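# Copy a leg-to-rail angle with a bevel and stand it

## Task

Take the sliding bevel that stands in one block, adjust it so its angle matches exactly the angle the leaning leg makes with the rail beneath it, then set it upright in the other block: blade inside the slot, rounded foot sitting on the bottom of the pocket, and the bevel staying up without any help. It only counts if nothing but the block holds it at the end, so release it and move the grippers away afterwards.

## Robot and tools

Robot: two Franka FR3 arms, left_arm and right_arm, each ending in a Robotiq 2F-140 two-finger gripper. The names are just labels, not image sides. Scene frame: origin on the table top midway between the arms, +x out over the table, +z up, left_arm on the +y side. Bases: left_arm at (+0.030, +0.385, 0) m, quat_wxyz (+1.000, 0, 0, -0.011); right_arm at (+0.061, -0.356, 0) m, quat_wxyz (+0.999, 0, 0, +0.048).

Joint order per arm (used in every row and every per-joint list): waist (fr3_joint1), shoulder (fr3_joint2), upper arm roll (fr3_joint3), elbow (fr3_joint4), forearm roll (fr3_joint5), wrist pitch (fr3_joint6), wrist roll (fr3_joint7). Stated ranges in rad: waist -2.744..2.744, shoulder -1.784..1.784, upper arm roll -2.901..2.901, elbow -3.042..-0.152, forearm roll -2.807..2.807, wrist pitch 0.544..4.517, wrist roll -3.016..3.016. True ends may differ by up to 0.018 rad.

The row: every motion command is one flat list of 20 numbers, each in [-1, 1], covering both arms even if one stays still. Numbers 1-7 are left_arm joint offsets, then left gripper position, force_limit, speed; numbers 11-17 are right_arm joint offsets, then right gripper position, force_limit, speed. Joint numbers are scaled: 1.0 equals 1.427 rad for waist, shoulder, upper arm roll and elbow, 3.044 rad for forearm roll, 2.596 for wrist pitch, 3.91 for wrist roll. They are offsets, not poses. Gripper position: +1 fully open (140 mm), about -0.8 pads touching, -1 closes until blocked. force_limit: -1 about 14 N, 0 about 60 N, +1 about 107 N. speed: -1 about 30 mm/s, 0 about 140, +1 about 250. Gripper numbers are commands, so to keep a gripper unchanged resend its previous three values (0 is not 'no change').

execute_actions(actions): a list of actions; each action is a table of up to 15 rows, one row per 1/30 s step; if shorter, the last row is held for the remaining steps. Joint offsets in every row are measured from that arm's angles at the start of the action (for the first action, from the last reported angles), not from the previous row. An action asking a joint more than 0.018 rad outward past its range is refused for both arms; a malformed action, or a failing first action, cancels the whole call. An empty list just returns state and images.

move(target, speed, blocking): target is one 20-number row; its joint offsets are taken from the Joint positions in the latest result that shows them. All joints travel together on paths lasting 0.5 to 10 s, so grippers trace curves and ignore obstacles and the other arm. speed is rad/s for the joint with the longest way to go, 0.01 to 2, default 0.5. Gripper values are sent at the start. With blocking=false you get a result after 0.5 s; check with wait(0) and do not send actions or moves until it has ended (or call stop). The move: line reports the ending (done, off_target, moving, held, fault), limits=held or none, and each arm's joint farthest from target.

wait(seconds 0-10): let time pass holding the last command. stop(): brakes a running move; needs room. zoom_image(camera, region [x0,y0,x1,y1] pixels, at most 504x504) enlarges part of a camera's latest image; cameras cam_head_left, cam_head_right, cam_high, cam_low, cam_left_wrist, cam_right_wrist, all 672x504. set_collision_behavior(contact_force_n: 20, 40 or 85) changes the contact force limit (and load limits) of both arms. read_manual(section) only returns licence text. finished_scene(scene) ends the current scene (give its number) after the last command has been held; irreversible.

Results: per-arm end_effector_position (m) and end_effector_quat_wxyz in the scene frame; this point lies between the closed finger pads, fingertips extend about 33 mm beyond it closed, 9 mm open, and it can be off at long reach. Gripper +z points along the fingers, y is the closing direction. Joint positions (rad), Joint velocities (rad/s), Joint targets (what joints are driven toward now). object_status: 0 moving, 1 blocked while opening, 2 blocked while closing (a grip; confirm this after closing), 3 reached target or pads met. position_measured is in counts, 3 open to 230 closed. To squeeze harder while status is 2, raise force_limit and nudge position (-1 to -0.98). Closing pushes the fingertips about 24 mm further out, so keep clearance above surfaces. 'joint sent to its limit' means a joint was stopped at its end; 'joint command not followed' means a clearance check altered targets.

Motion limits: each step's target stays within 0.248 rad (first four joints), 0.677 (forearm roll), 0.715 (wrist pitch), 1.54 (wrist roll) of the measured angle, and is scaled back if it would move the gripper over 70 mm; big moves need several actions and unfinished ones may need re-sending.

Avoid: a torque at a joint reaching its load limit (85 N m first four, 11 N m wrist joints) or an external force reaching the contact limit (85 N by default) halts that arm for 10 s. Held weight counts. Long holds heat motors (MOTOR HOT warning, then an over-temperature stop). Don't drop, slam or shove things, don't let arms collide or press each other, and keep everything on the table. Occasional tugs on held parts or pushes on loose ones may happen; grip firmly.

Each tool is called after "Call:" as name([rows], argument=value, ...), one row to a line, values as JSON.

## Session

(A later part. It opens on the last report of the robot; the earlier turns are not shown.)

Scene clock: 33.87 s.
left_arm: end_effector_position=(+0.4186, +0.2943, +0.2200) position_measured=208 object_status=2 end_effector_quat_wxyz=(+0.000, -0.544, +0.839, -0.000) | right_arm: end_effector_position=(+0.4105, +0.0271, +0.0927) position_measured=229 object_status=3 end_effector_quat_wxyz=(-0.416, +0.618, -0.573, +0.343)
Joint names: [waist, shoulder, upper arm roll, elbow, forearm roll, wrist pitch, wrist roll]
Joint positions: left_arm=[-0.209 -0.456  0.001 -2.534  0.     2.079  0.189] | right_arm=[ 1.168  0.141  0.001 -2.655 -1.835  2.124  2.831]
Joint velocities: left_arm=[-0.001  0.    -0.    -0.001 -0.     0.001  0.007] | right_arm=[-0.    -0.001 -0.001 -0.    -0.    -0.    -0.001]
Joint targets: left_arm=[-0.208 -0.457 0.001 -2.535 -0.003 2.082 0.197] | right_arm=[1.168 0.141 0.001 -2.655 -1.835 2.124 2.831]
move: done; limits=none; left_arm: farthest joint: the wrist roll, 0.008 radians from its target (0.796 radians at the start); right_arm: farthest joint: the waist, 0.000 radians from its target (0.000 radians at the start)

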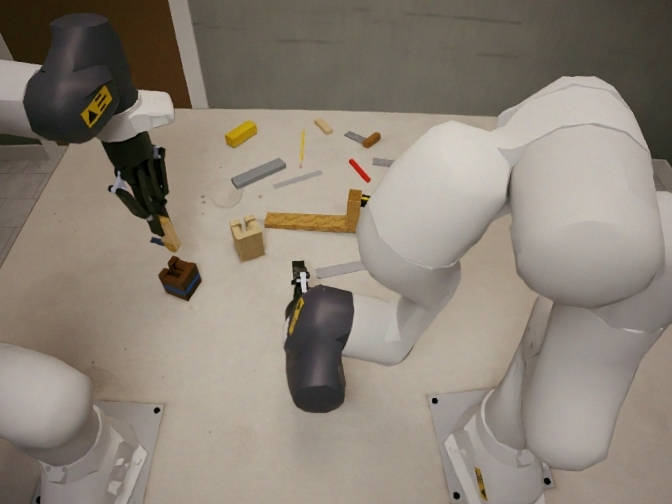

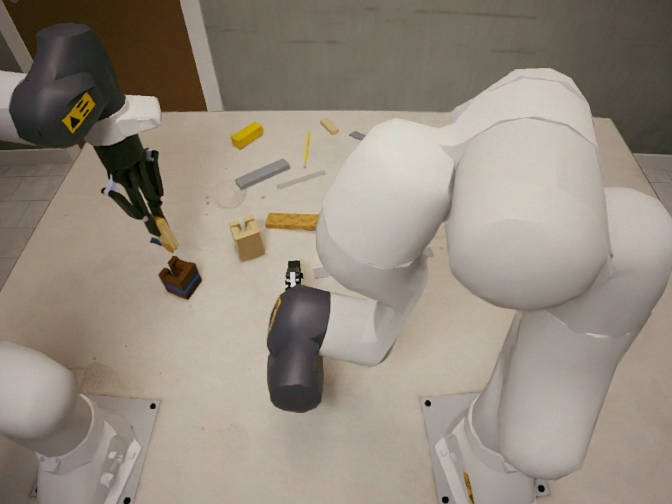

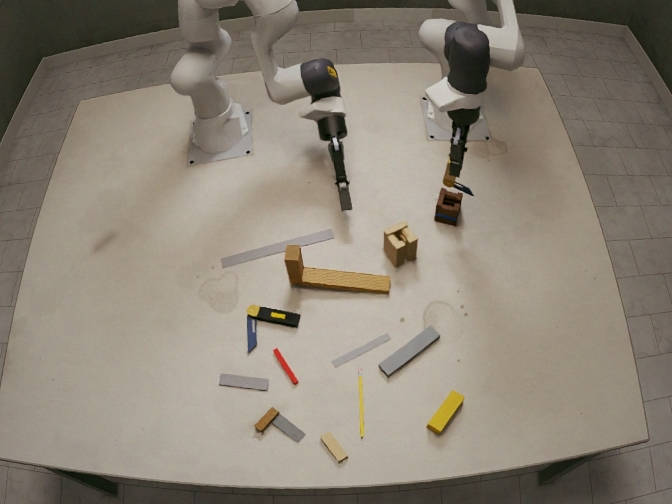

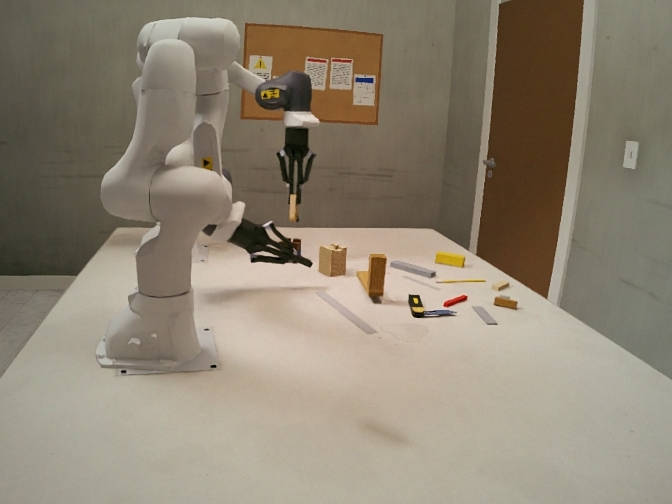

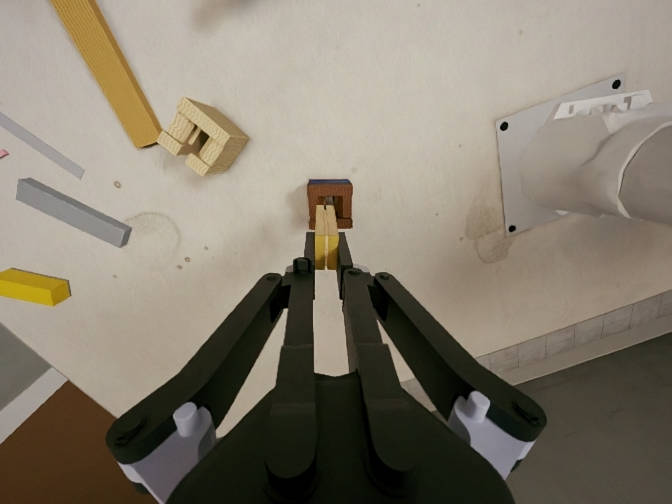

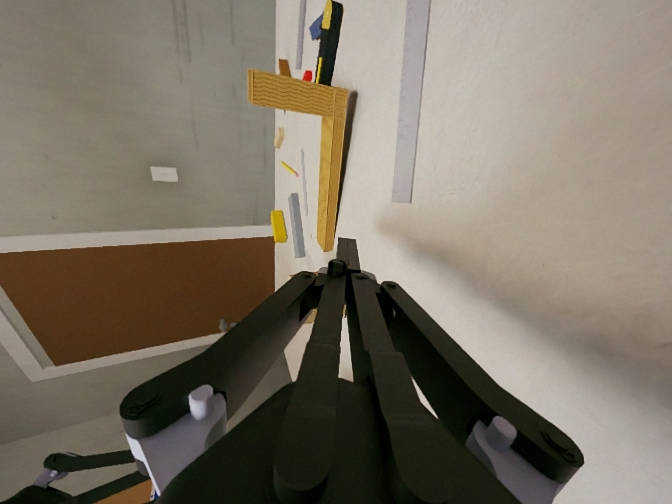

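Call:
move(target=[0.0143,0.0285,0,-0.073,0,0.056,-0.0045,-1,0.3,-0.6,0,0,0,0,0,0,0,-0.8,0,0], speed=0.2)

Call:
zoom_image(camera="cam_left_wrist", region=[275,160,375,260])

Call:
zoom_image(camera="cam_high", region=[415,160,490,235])

Scene clock: 35.67 s.
left_arm: end_effector_position=(+0.4126, +0.3032, +0.1697) position_measured=208 object_status=2 end_effector_quat_wxyz=(-0.000, -0.557, +0.831, +0.000) | right_arm: end_effector_position=(+0.4105, +0.0271, +0.0927) position_measured=229 object_status=3 end_effector_quat_wxyz=(-0.416, +0.618, -0.573, +0.343)
Joint names: [waist, shoulder, upper arm roll, elbow, forearm roll, wrist pitch, wrist roll]
Joint positions: left_arm=[-0.191 -0.415  0.001 -2.637  0.     2.221  0.178] | right_arm=[ 1.168  0.141  0.001 -2.655 -1.835  2.124  2.831]
Joint velocities: left_arm=[ 0.001 -0.    -0.     0.001  0.001  0.005 -0.001] | right_arm=[ 0.001 -0.001  0.    -0.001 -0.001  0.     0.001]
Joint targets: left_arm=[-0.189 -0.415 0.001 -2.638 0.000 2.225 0.171] | right_arm=[1.168 0.141 0.001 -2.655 -1.835 2.124 2.831]
move: done; limits=none; left_arm: farthest joint: the wrist roll, 0.006 radians from its target (0.019 radians at the start); right_arm: farthest joint: the waist, 0.000 radians from its target (0.000 radians at the start)

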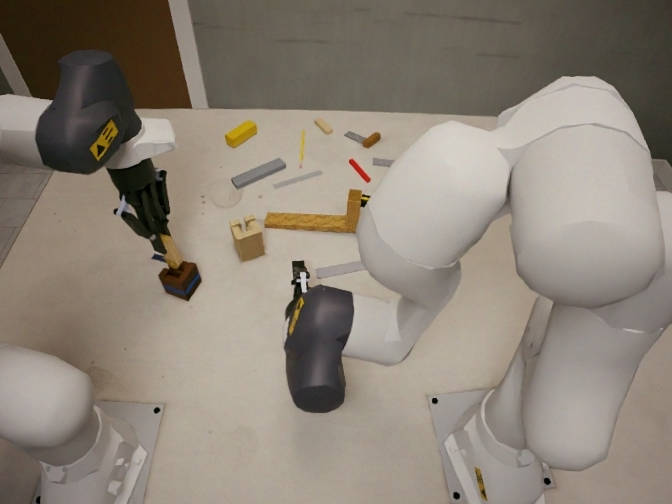

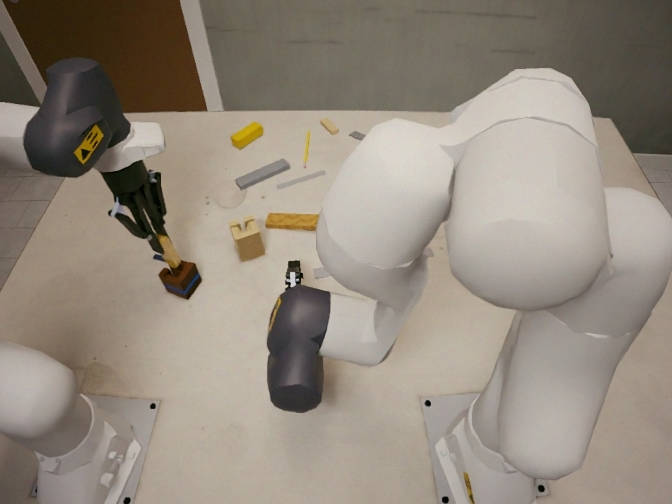

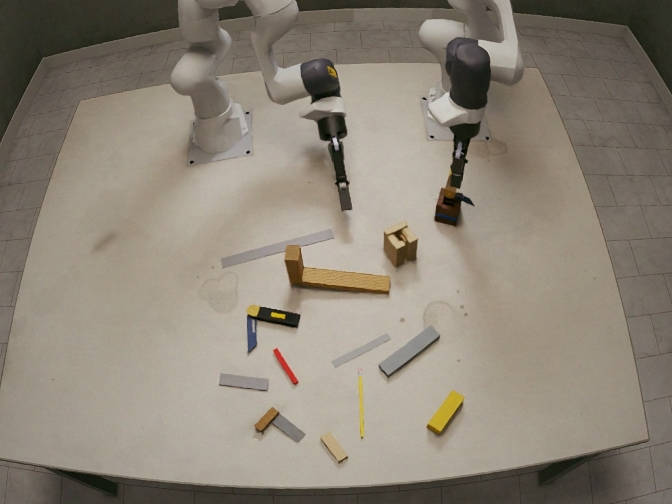

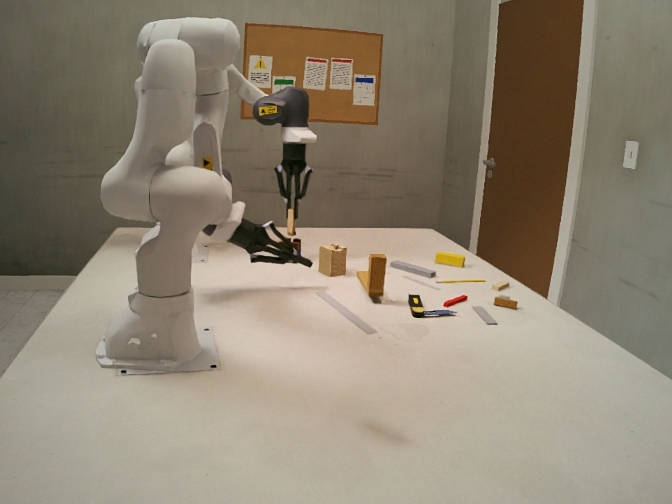

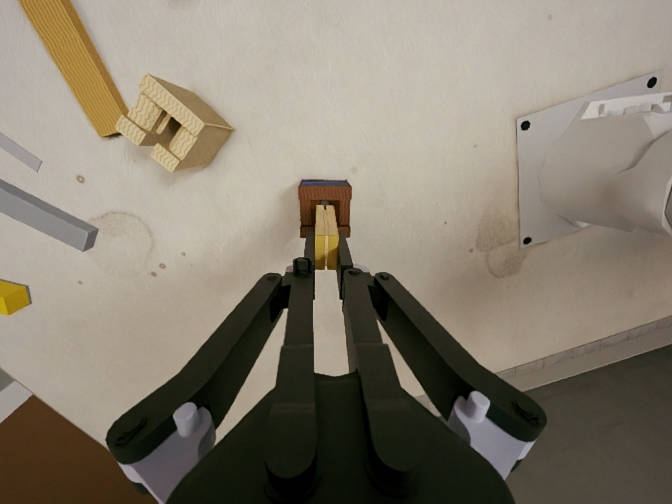

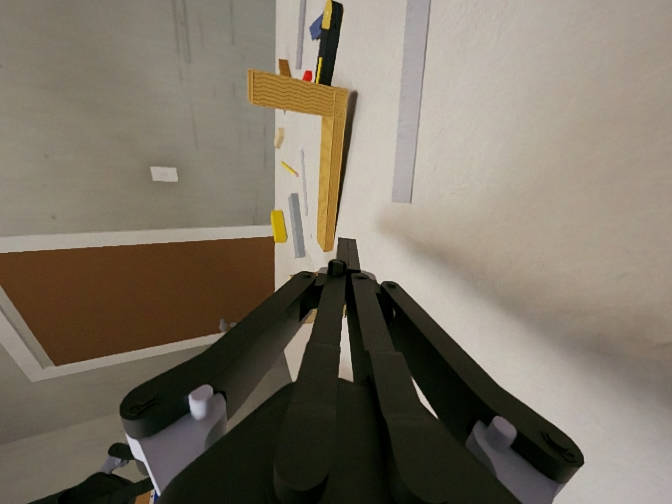

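Region (275, 160, 375, 260) of cam_left_wrist's 672x504 image, scaled by 5.040, with more detail than that image has.

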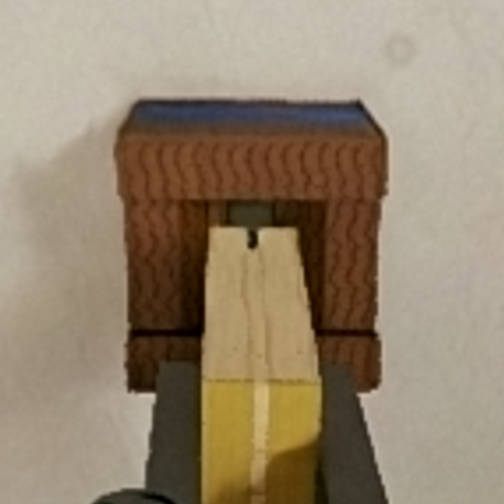

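Region (415, 160, 490, 235) of cam_high's 672x504 image, scaled by 6.720, with more detail than that image has.

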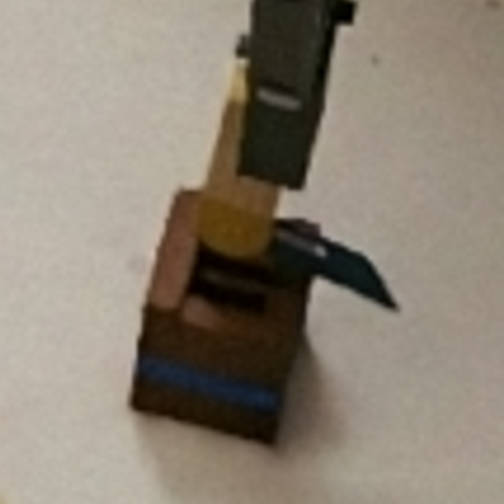

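Call:
move(target=[0.004,0.0243,0,-0.024,0,0.0273,0,-1,0.3,-0.6,0,0,0,0,0,0,0,-0.8,0,0], speed=0.07)

Call:
zoom_image(camera="cam_left_wrist", region=[275,160,375,260])

Call:
zoom_image(camera="cam_high", region=[415,160,490,235])

Call:
zoom_image(camera="cam_head_left", region=[140,230,215,305])

Scene clock: 37.60 s.
left_arm: end_effector_position=(+0.4120, +0.3049, +0.1478) position_measured=208 object_status=2 end_effector_quat_wxyz=(-0.000, -0.559, +0.829, +0.000) | right_arm: end_effector_position=(+0.4105, +0.0271, +0.0927) position_measured=229 object_status=3 end_effector_quat_wxyz=(-0.416, +0.618, -0.573, +0.343)
Joint names: [waist, shoulder, upper arm roll, elbow, forearm roll, wrist pitch, wrist roll]
Joint positions: left_arm=[-0.187 -0.381  0.001 -2.67   0.     2.289  0.177] | right_arm=[ 1.168  0.141  0.001 -2.655 -1.835  2.124  2.831]
Joint velocities: left_arm=[ 0.001 -0.001  0.001 -0.    -0.002  0.004  0.001] | right_arm=[-0.001 -0.     0.    -0.001  0.     0.     0.   ]
Joint targets: left_arm=[-0.185 -0.380 0.001 -2.671 0.000 2.292 0.178] | right_arm=[1.168 0.141 0.001 -2.655 -1.835 2.124 2.831]
move: done; limits=none; left_arm: farthest joint: the wrist pitch, 0.003 radians from its target (0.070 radians at the start); right_arm: farthest joint: the waist, 0.000 radians from its target (0.000 radians at the start)

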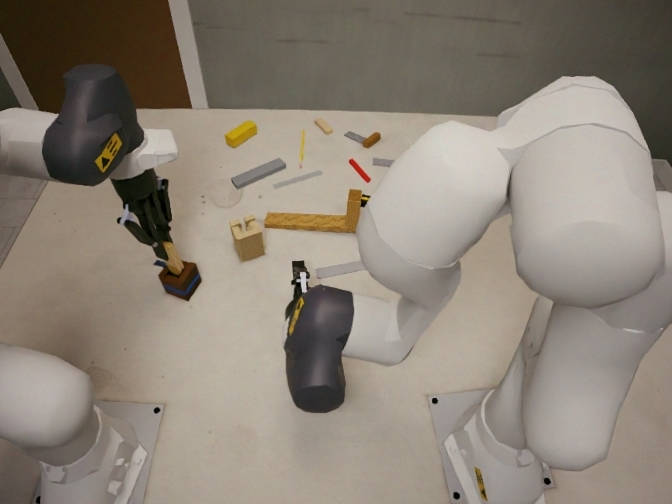

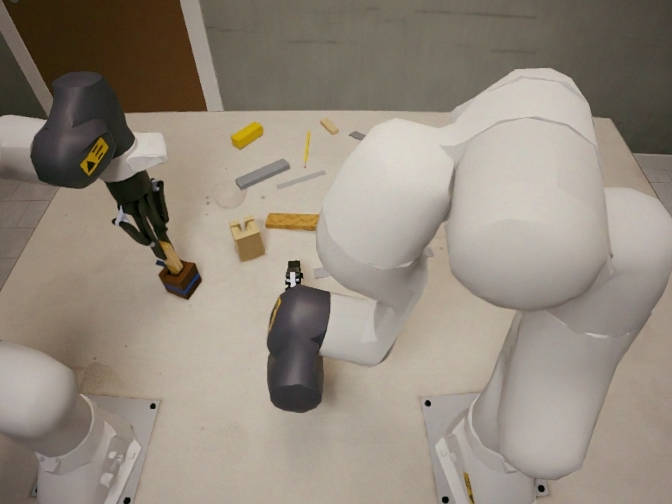

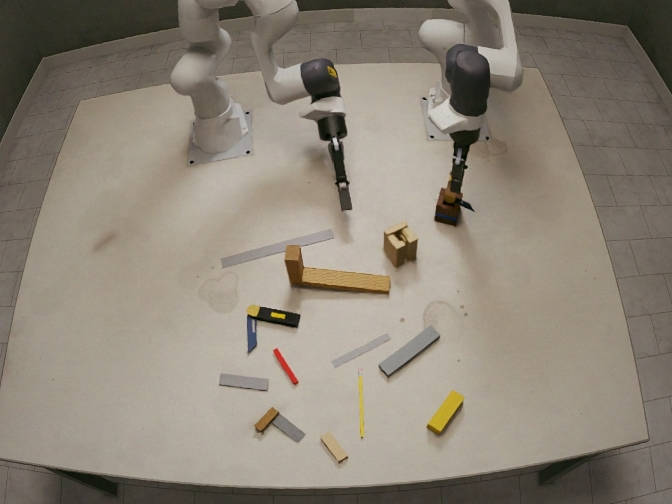

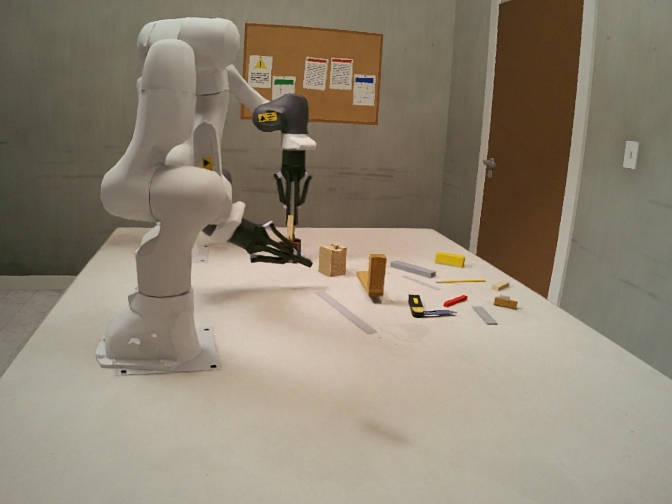

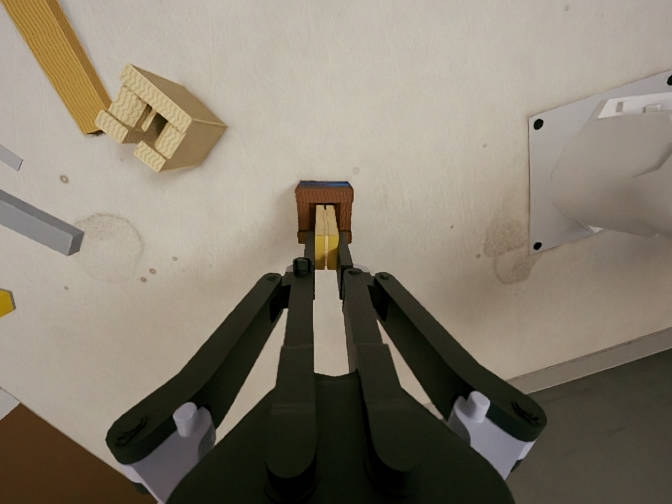

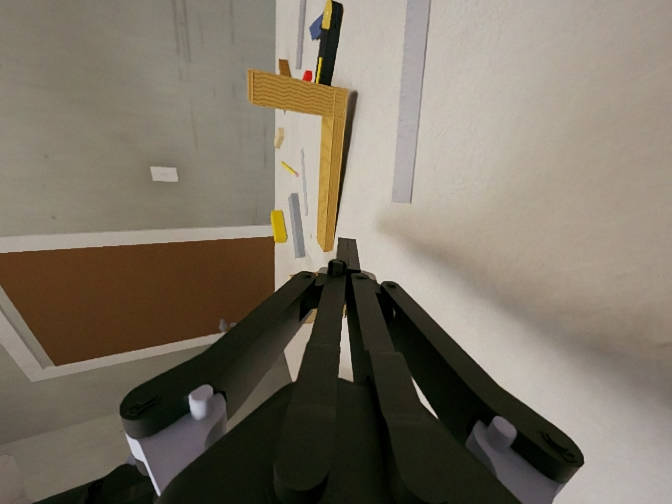

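Region (275, 160, 375, 260) of cam_left_wrist's 672x504 image, scaled by 5.040, with more detail than that image has.

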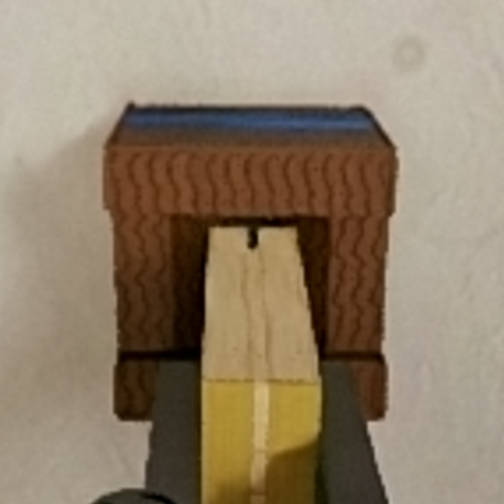

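Region (415, 160, 490, 235) of cam_high's 672x504 image, scaled by 6.720, with more detail than that image has.

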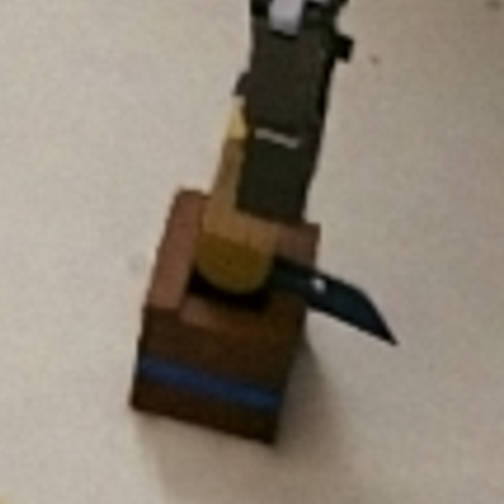

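Region (140, 230, 215, 305) of cam_head_left's 672x504 image, scaled by 6.720, with more detail than that image has.

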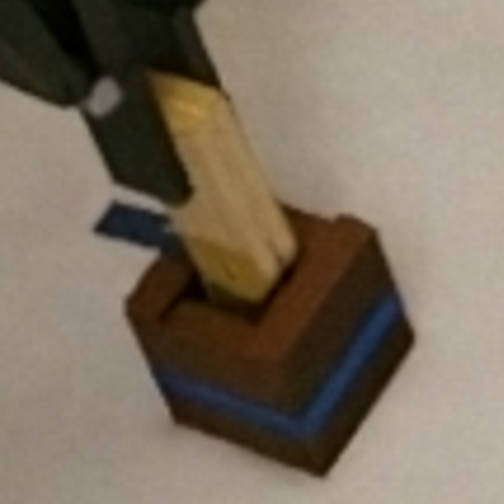

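Call:
move(target=[0.003,0.0295,0,-0.0183,0,0.0268,0,-1,0.3,-0.6,0,0,0,0,0,0,0,-0.8,0,0], speed=0.05)

Call:
zoom_image(camera="cam_high", region=[415,160,490,235])

Scene clock: 39.57 s.
left_arm: end_effector_position=(+0.4118, +0.3057, +0.1313) position_measured=208 object_status=2 end_effector_quat_wxyz=(-0.001, -0.559, +0.829, +0.001) | right_arm: end_effector_position=(+0.4105, +0.0271, +0.0927) position_measured=229 object_status=3 end_effector_quat_wxyz=(-0.416, +0.618, -0.573, +0.343)
Joint names: [waist, shoulder, upper arm roll, elbow, forearm roll, wrist pitch, wrist roll]
Joint positions: left_arm=[-0.185 -0.349  0.001 -2.69   0.     2.339  0.177] | right_arm=[ 1.168  0.141  0.001 -2.655 -1.835  2.124  2.831]
Joint velocities: left_arm=[-0.001 -0.     0.    -0.     0.     0.001  0.   ] | right_arm=[ 0.001  0.    -0.001  0.    -0.     0.001  0.   ]
Joint targets: left_arm=[-0.182 -0.339 0.001 -2.696 0.000 2.358 0.177] | right_arm=[1.168 0.141 0.001 -2.655 -1.835 2.124 2.831]
move: off_target (left_arm); limits=none; left_arm: farthest joint: the wrist pitch, 0.020 radians from its target (0.069 radians at the start); right_arm: farthest joint: the waist, 0.000 radians from its target (0.000 radians at the start)

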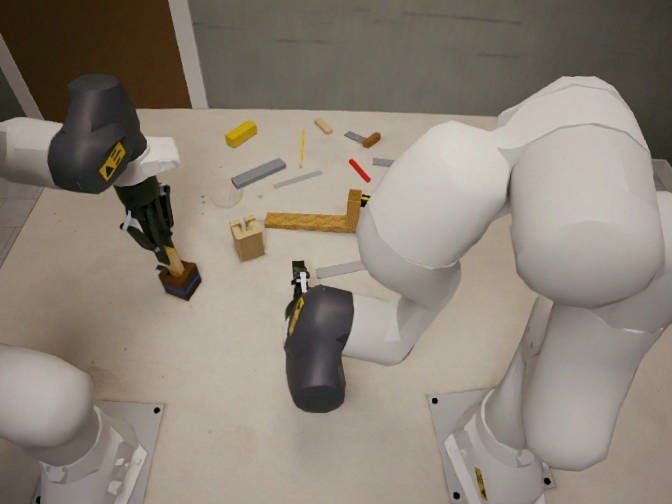

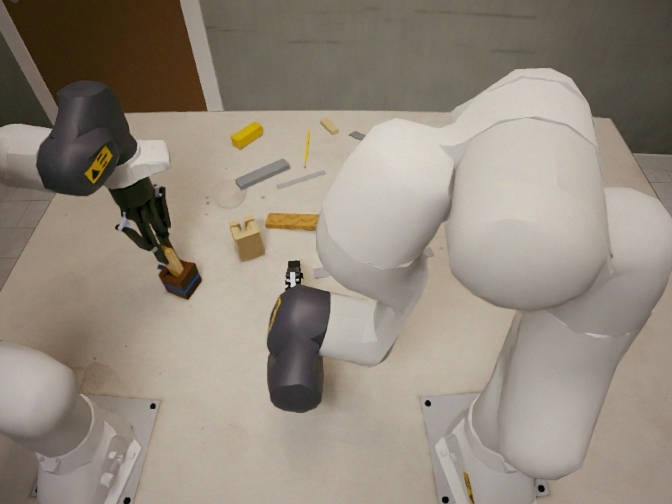

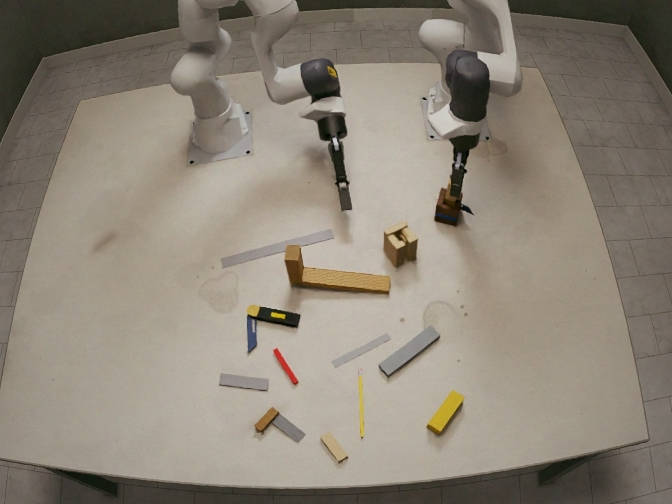

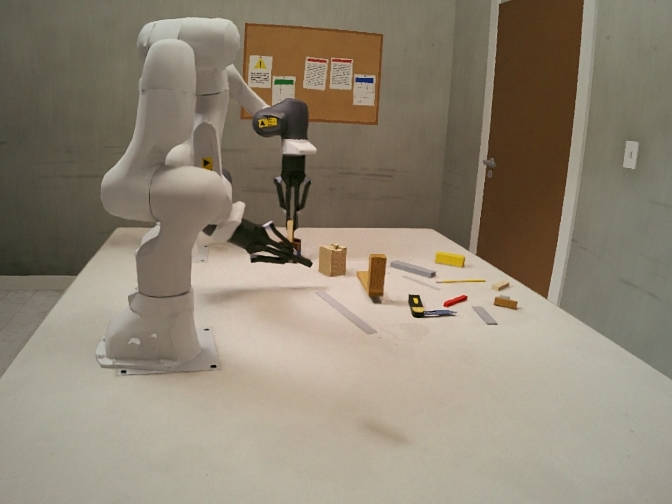

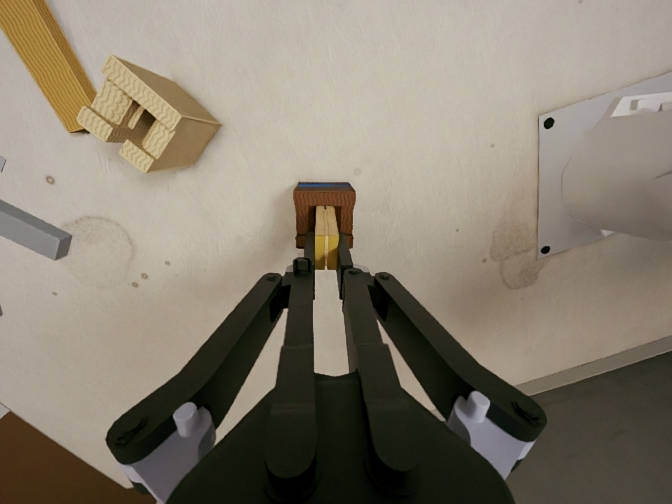

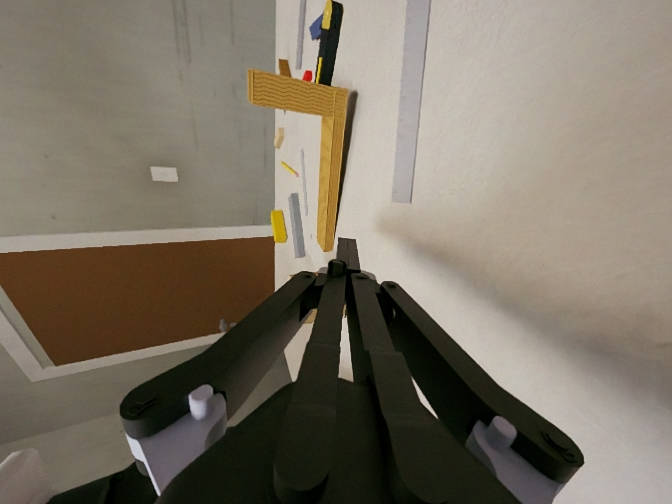

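Region (415, 160, 490, 235) of cam_high's 672x504 image, scaled by 6.720, with more detail than that image has.

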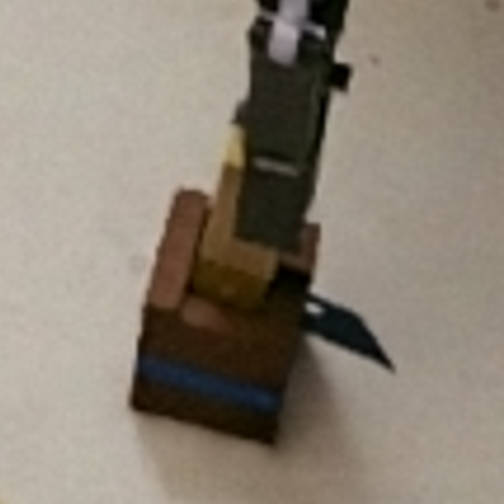

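Seated. Release and retreat.

Call:
execute_actions([
  [[0,0,0,0,0,0,0,-0.4,0.3,-1,0,0,0,0,0,0,0,-0.8,0,0]],
  [[0,0,0,0,0,0,0,-0.15,0.3,-0.8,0,0,0,0,0,0,0,-0.8,0,0]],
])

Call:
move(target=[0,-0.2,0,0.18,0,-0.209,0,-0.15,0.3,-0.8,0,0,0,0,0,0,0,-0.8,0,0], speed=0.5)

Call:
zoom_image(camera="cam_high", region=[415,160,490,235])

Scene clock: 40.93 s.
left_arm: end_effector_position=(+0.4117, +0.3058, +0.1315) position_measured=148 object_status=0 end_effector_quat_wxyz=(-0.001, -0.559, +0.829, +0.001) | right_arm: end_effector_position=(+0.4105, +0.0271, +0.0927) position_measured=229 object_status=3 end_effector_quat_wxyz=(-0.416, +0.618, -0.573, +0.343)
Joint names: [waist, shoulder, upper arm roll, elbow, forearm roll, wrist pitch, wrist roll]
Joint positions: left_arm=[-0.185 -0.349  0.001 -2.69   0.     2.338  0.177] | right_arm=[ 1.168  0.141  0.001 -2.655 -1.835  2.124  2.831]
Joint velocities: left_arm=[ 0.001  0.001 -0.001 -0.001  0.001 -0.    -0.001] | right_arm=[ 0.001  0.001  0.001 -0.    -0.001 -0.001 -0.001]
Joint targets: left_arm=[-0.185 -0.349 0.001 -2.690 0.000 2.338 0.177] | right_arm=[1.168 0.141 0.001 -2.655 -1.835 2.124 2.831]

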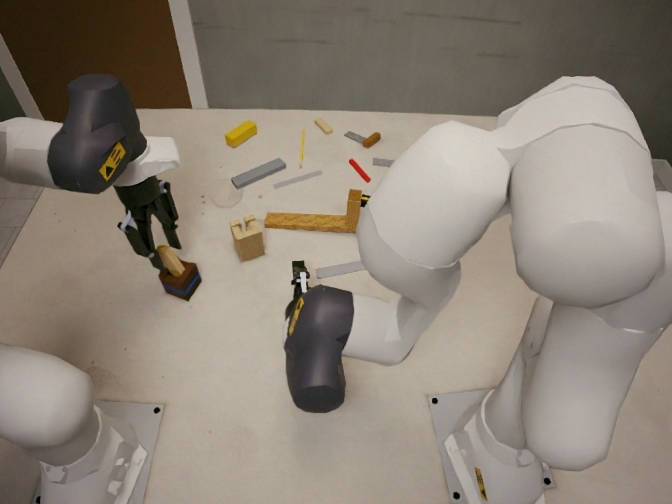

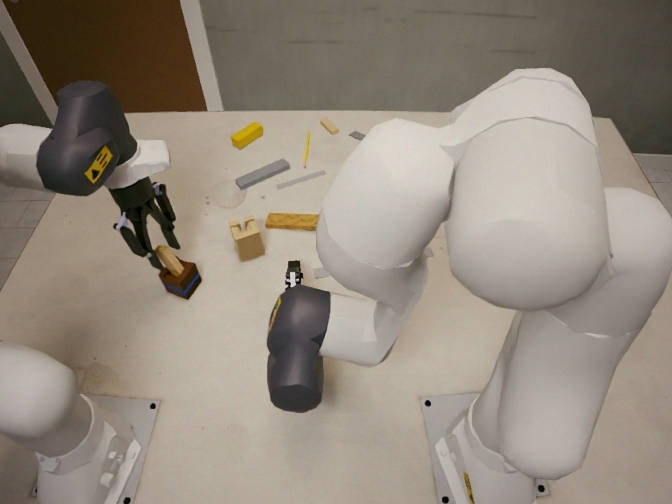

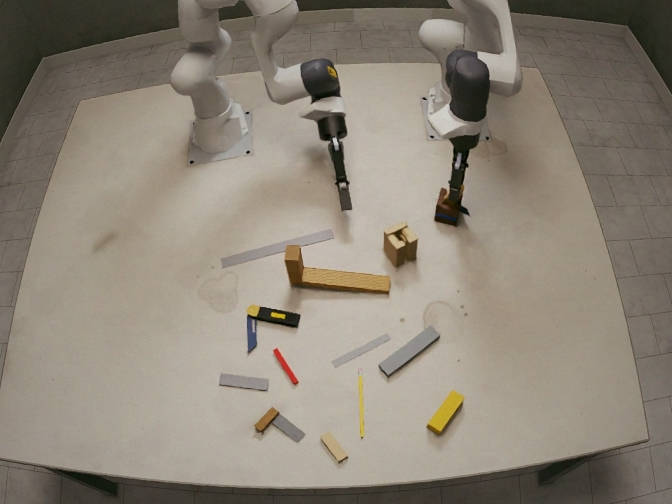

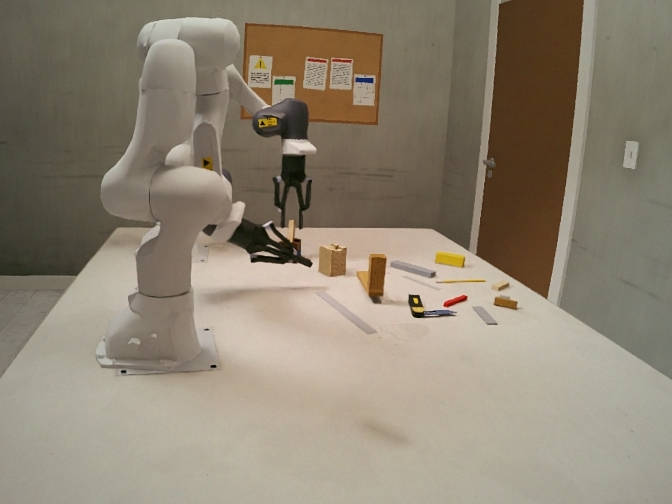

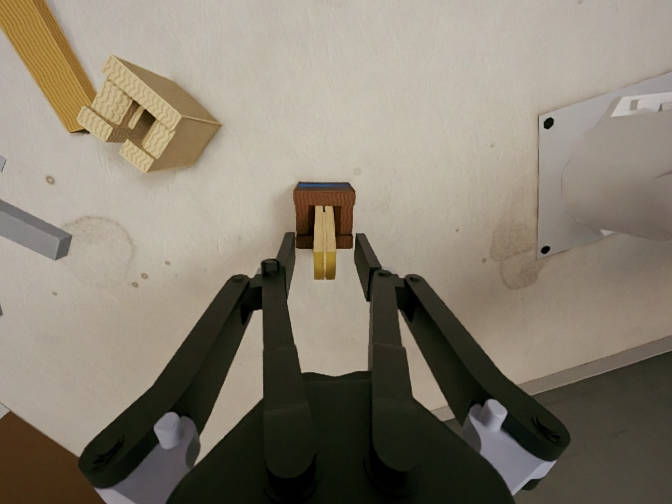

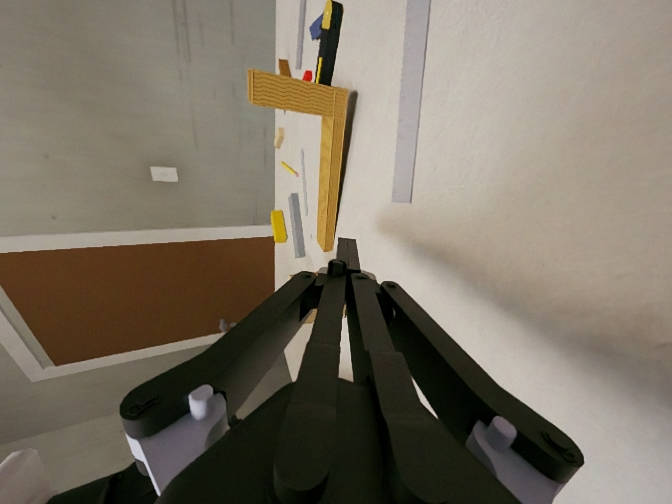

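Scene clock: 42.87 s.
left_arm: end_effector_position=(+0.3821, +0.3120, +0.3111) position_measured=148 object_status=3 end_effector_quat_wxyz=(-0.000, -0.559, +0.829, +0.000) | right_arm: end_effector_position=(+0.4105, +0.0271, +0.0927) position_measured=229 object_status=3 end_effector_quat_wxyz=(-0.416, +0.618, -0.573, +0.343)
Joint names: [waist, shoulder, upper arm roll, elbow, forearm roll, wrist pitch, wrist roll]
Joint positions: left_arm=[-0.185 -0.635  0.001 -2.434  0.     1.799  0.177] | right_arm=[ 1.168  0.141  0.001 -2.655 -1.835  2.124  2.831]
Joint velocities: left_arm=[ 0.     0.001  0.001 -0.001 -0.    -0.004 -0.001] | right_arm=[ 0.002 -0.001 -0.001 -0.    -0.001 -0.001 -0.002]
Joint targets: left_arm=[-0.185 -0.635 0.001 -2.433 0.000 1.796 0.177] | right_arm=[1.168 0.141 0.001 -2.655 -1.835 2.124 2.831]
move: done; limits=none; left_arm: farthest joint: the wrist pitch, 0.003 radians from its target (0.543 radians at the start); right_arm: farthest joint: the waist, 0.000 radians from its target (0.000 radians at the start)

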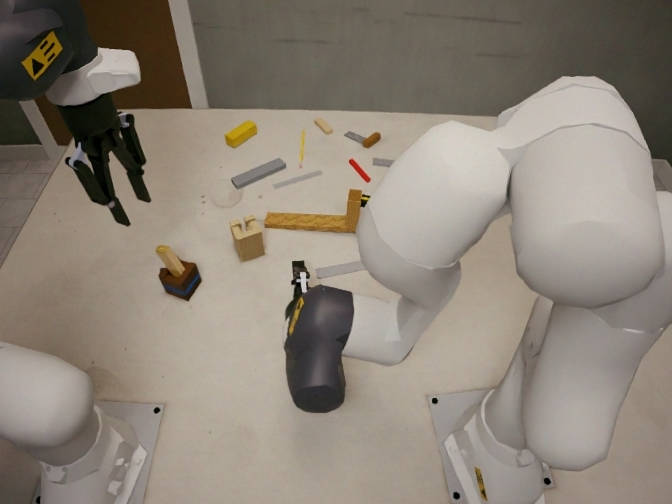

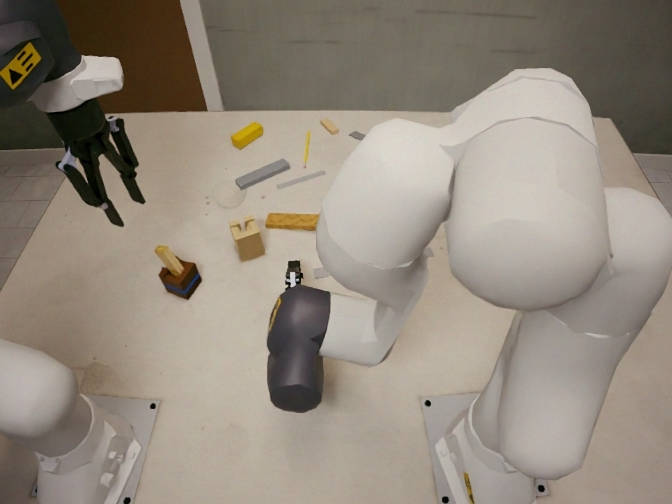

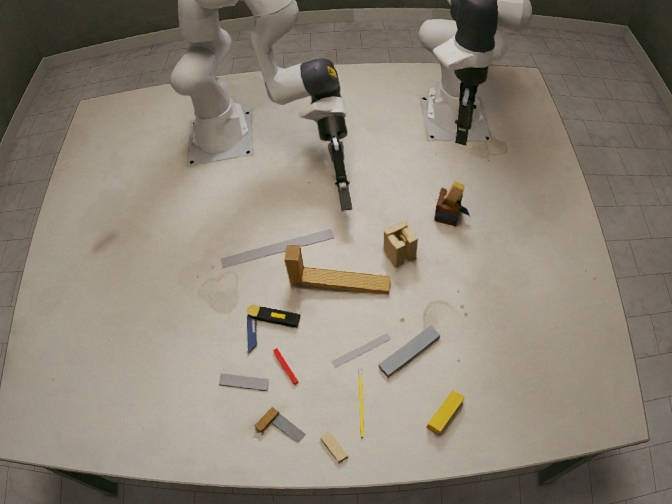

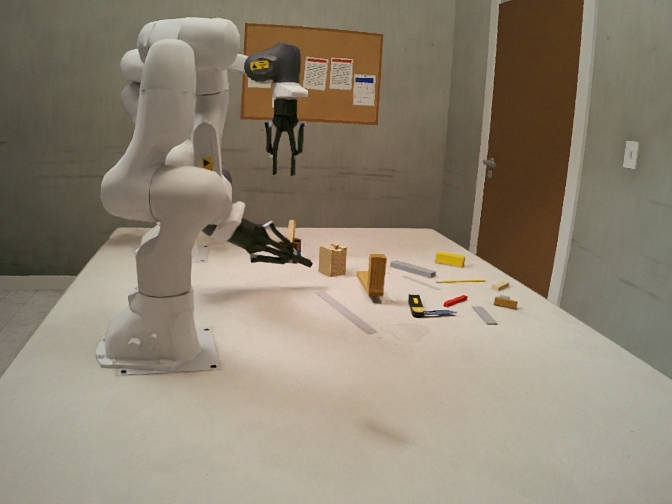

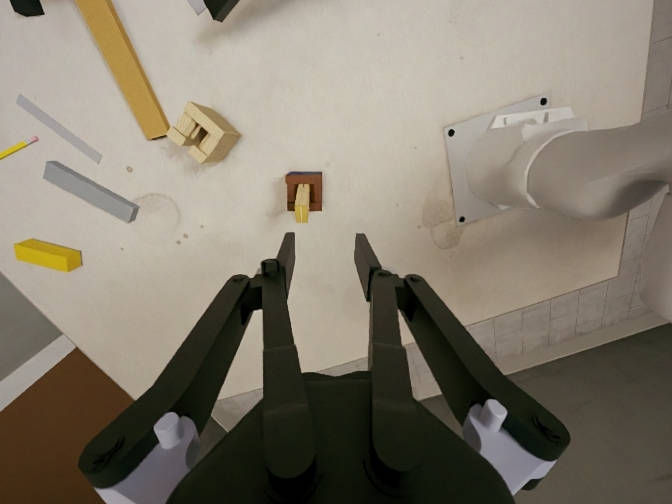

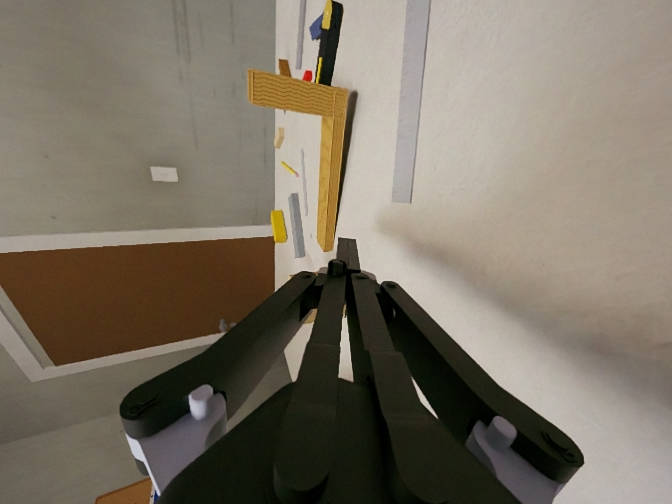

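Region (415, 160, 490, 235) of cam_high's 672x504 image, scaled by 6.720, with more detail than that image has.

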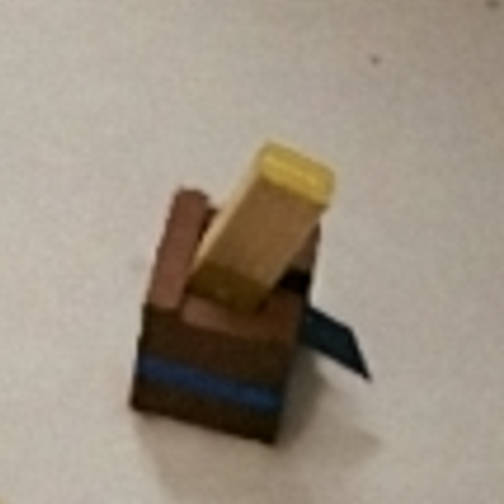

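Call:
finished_scene(scene=2)

The scene is finished: the task was done.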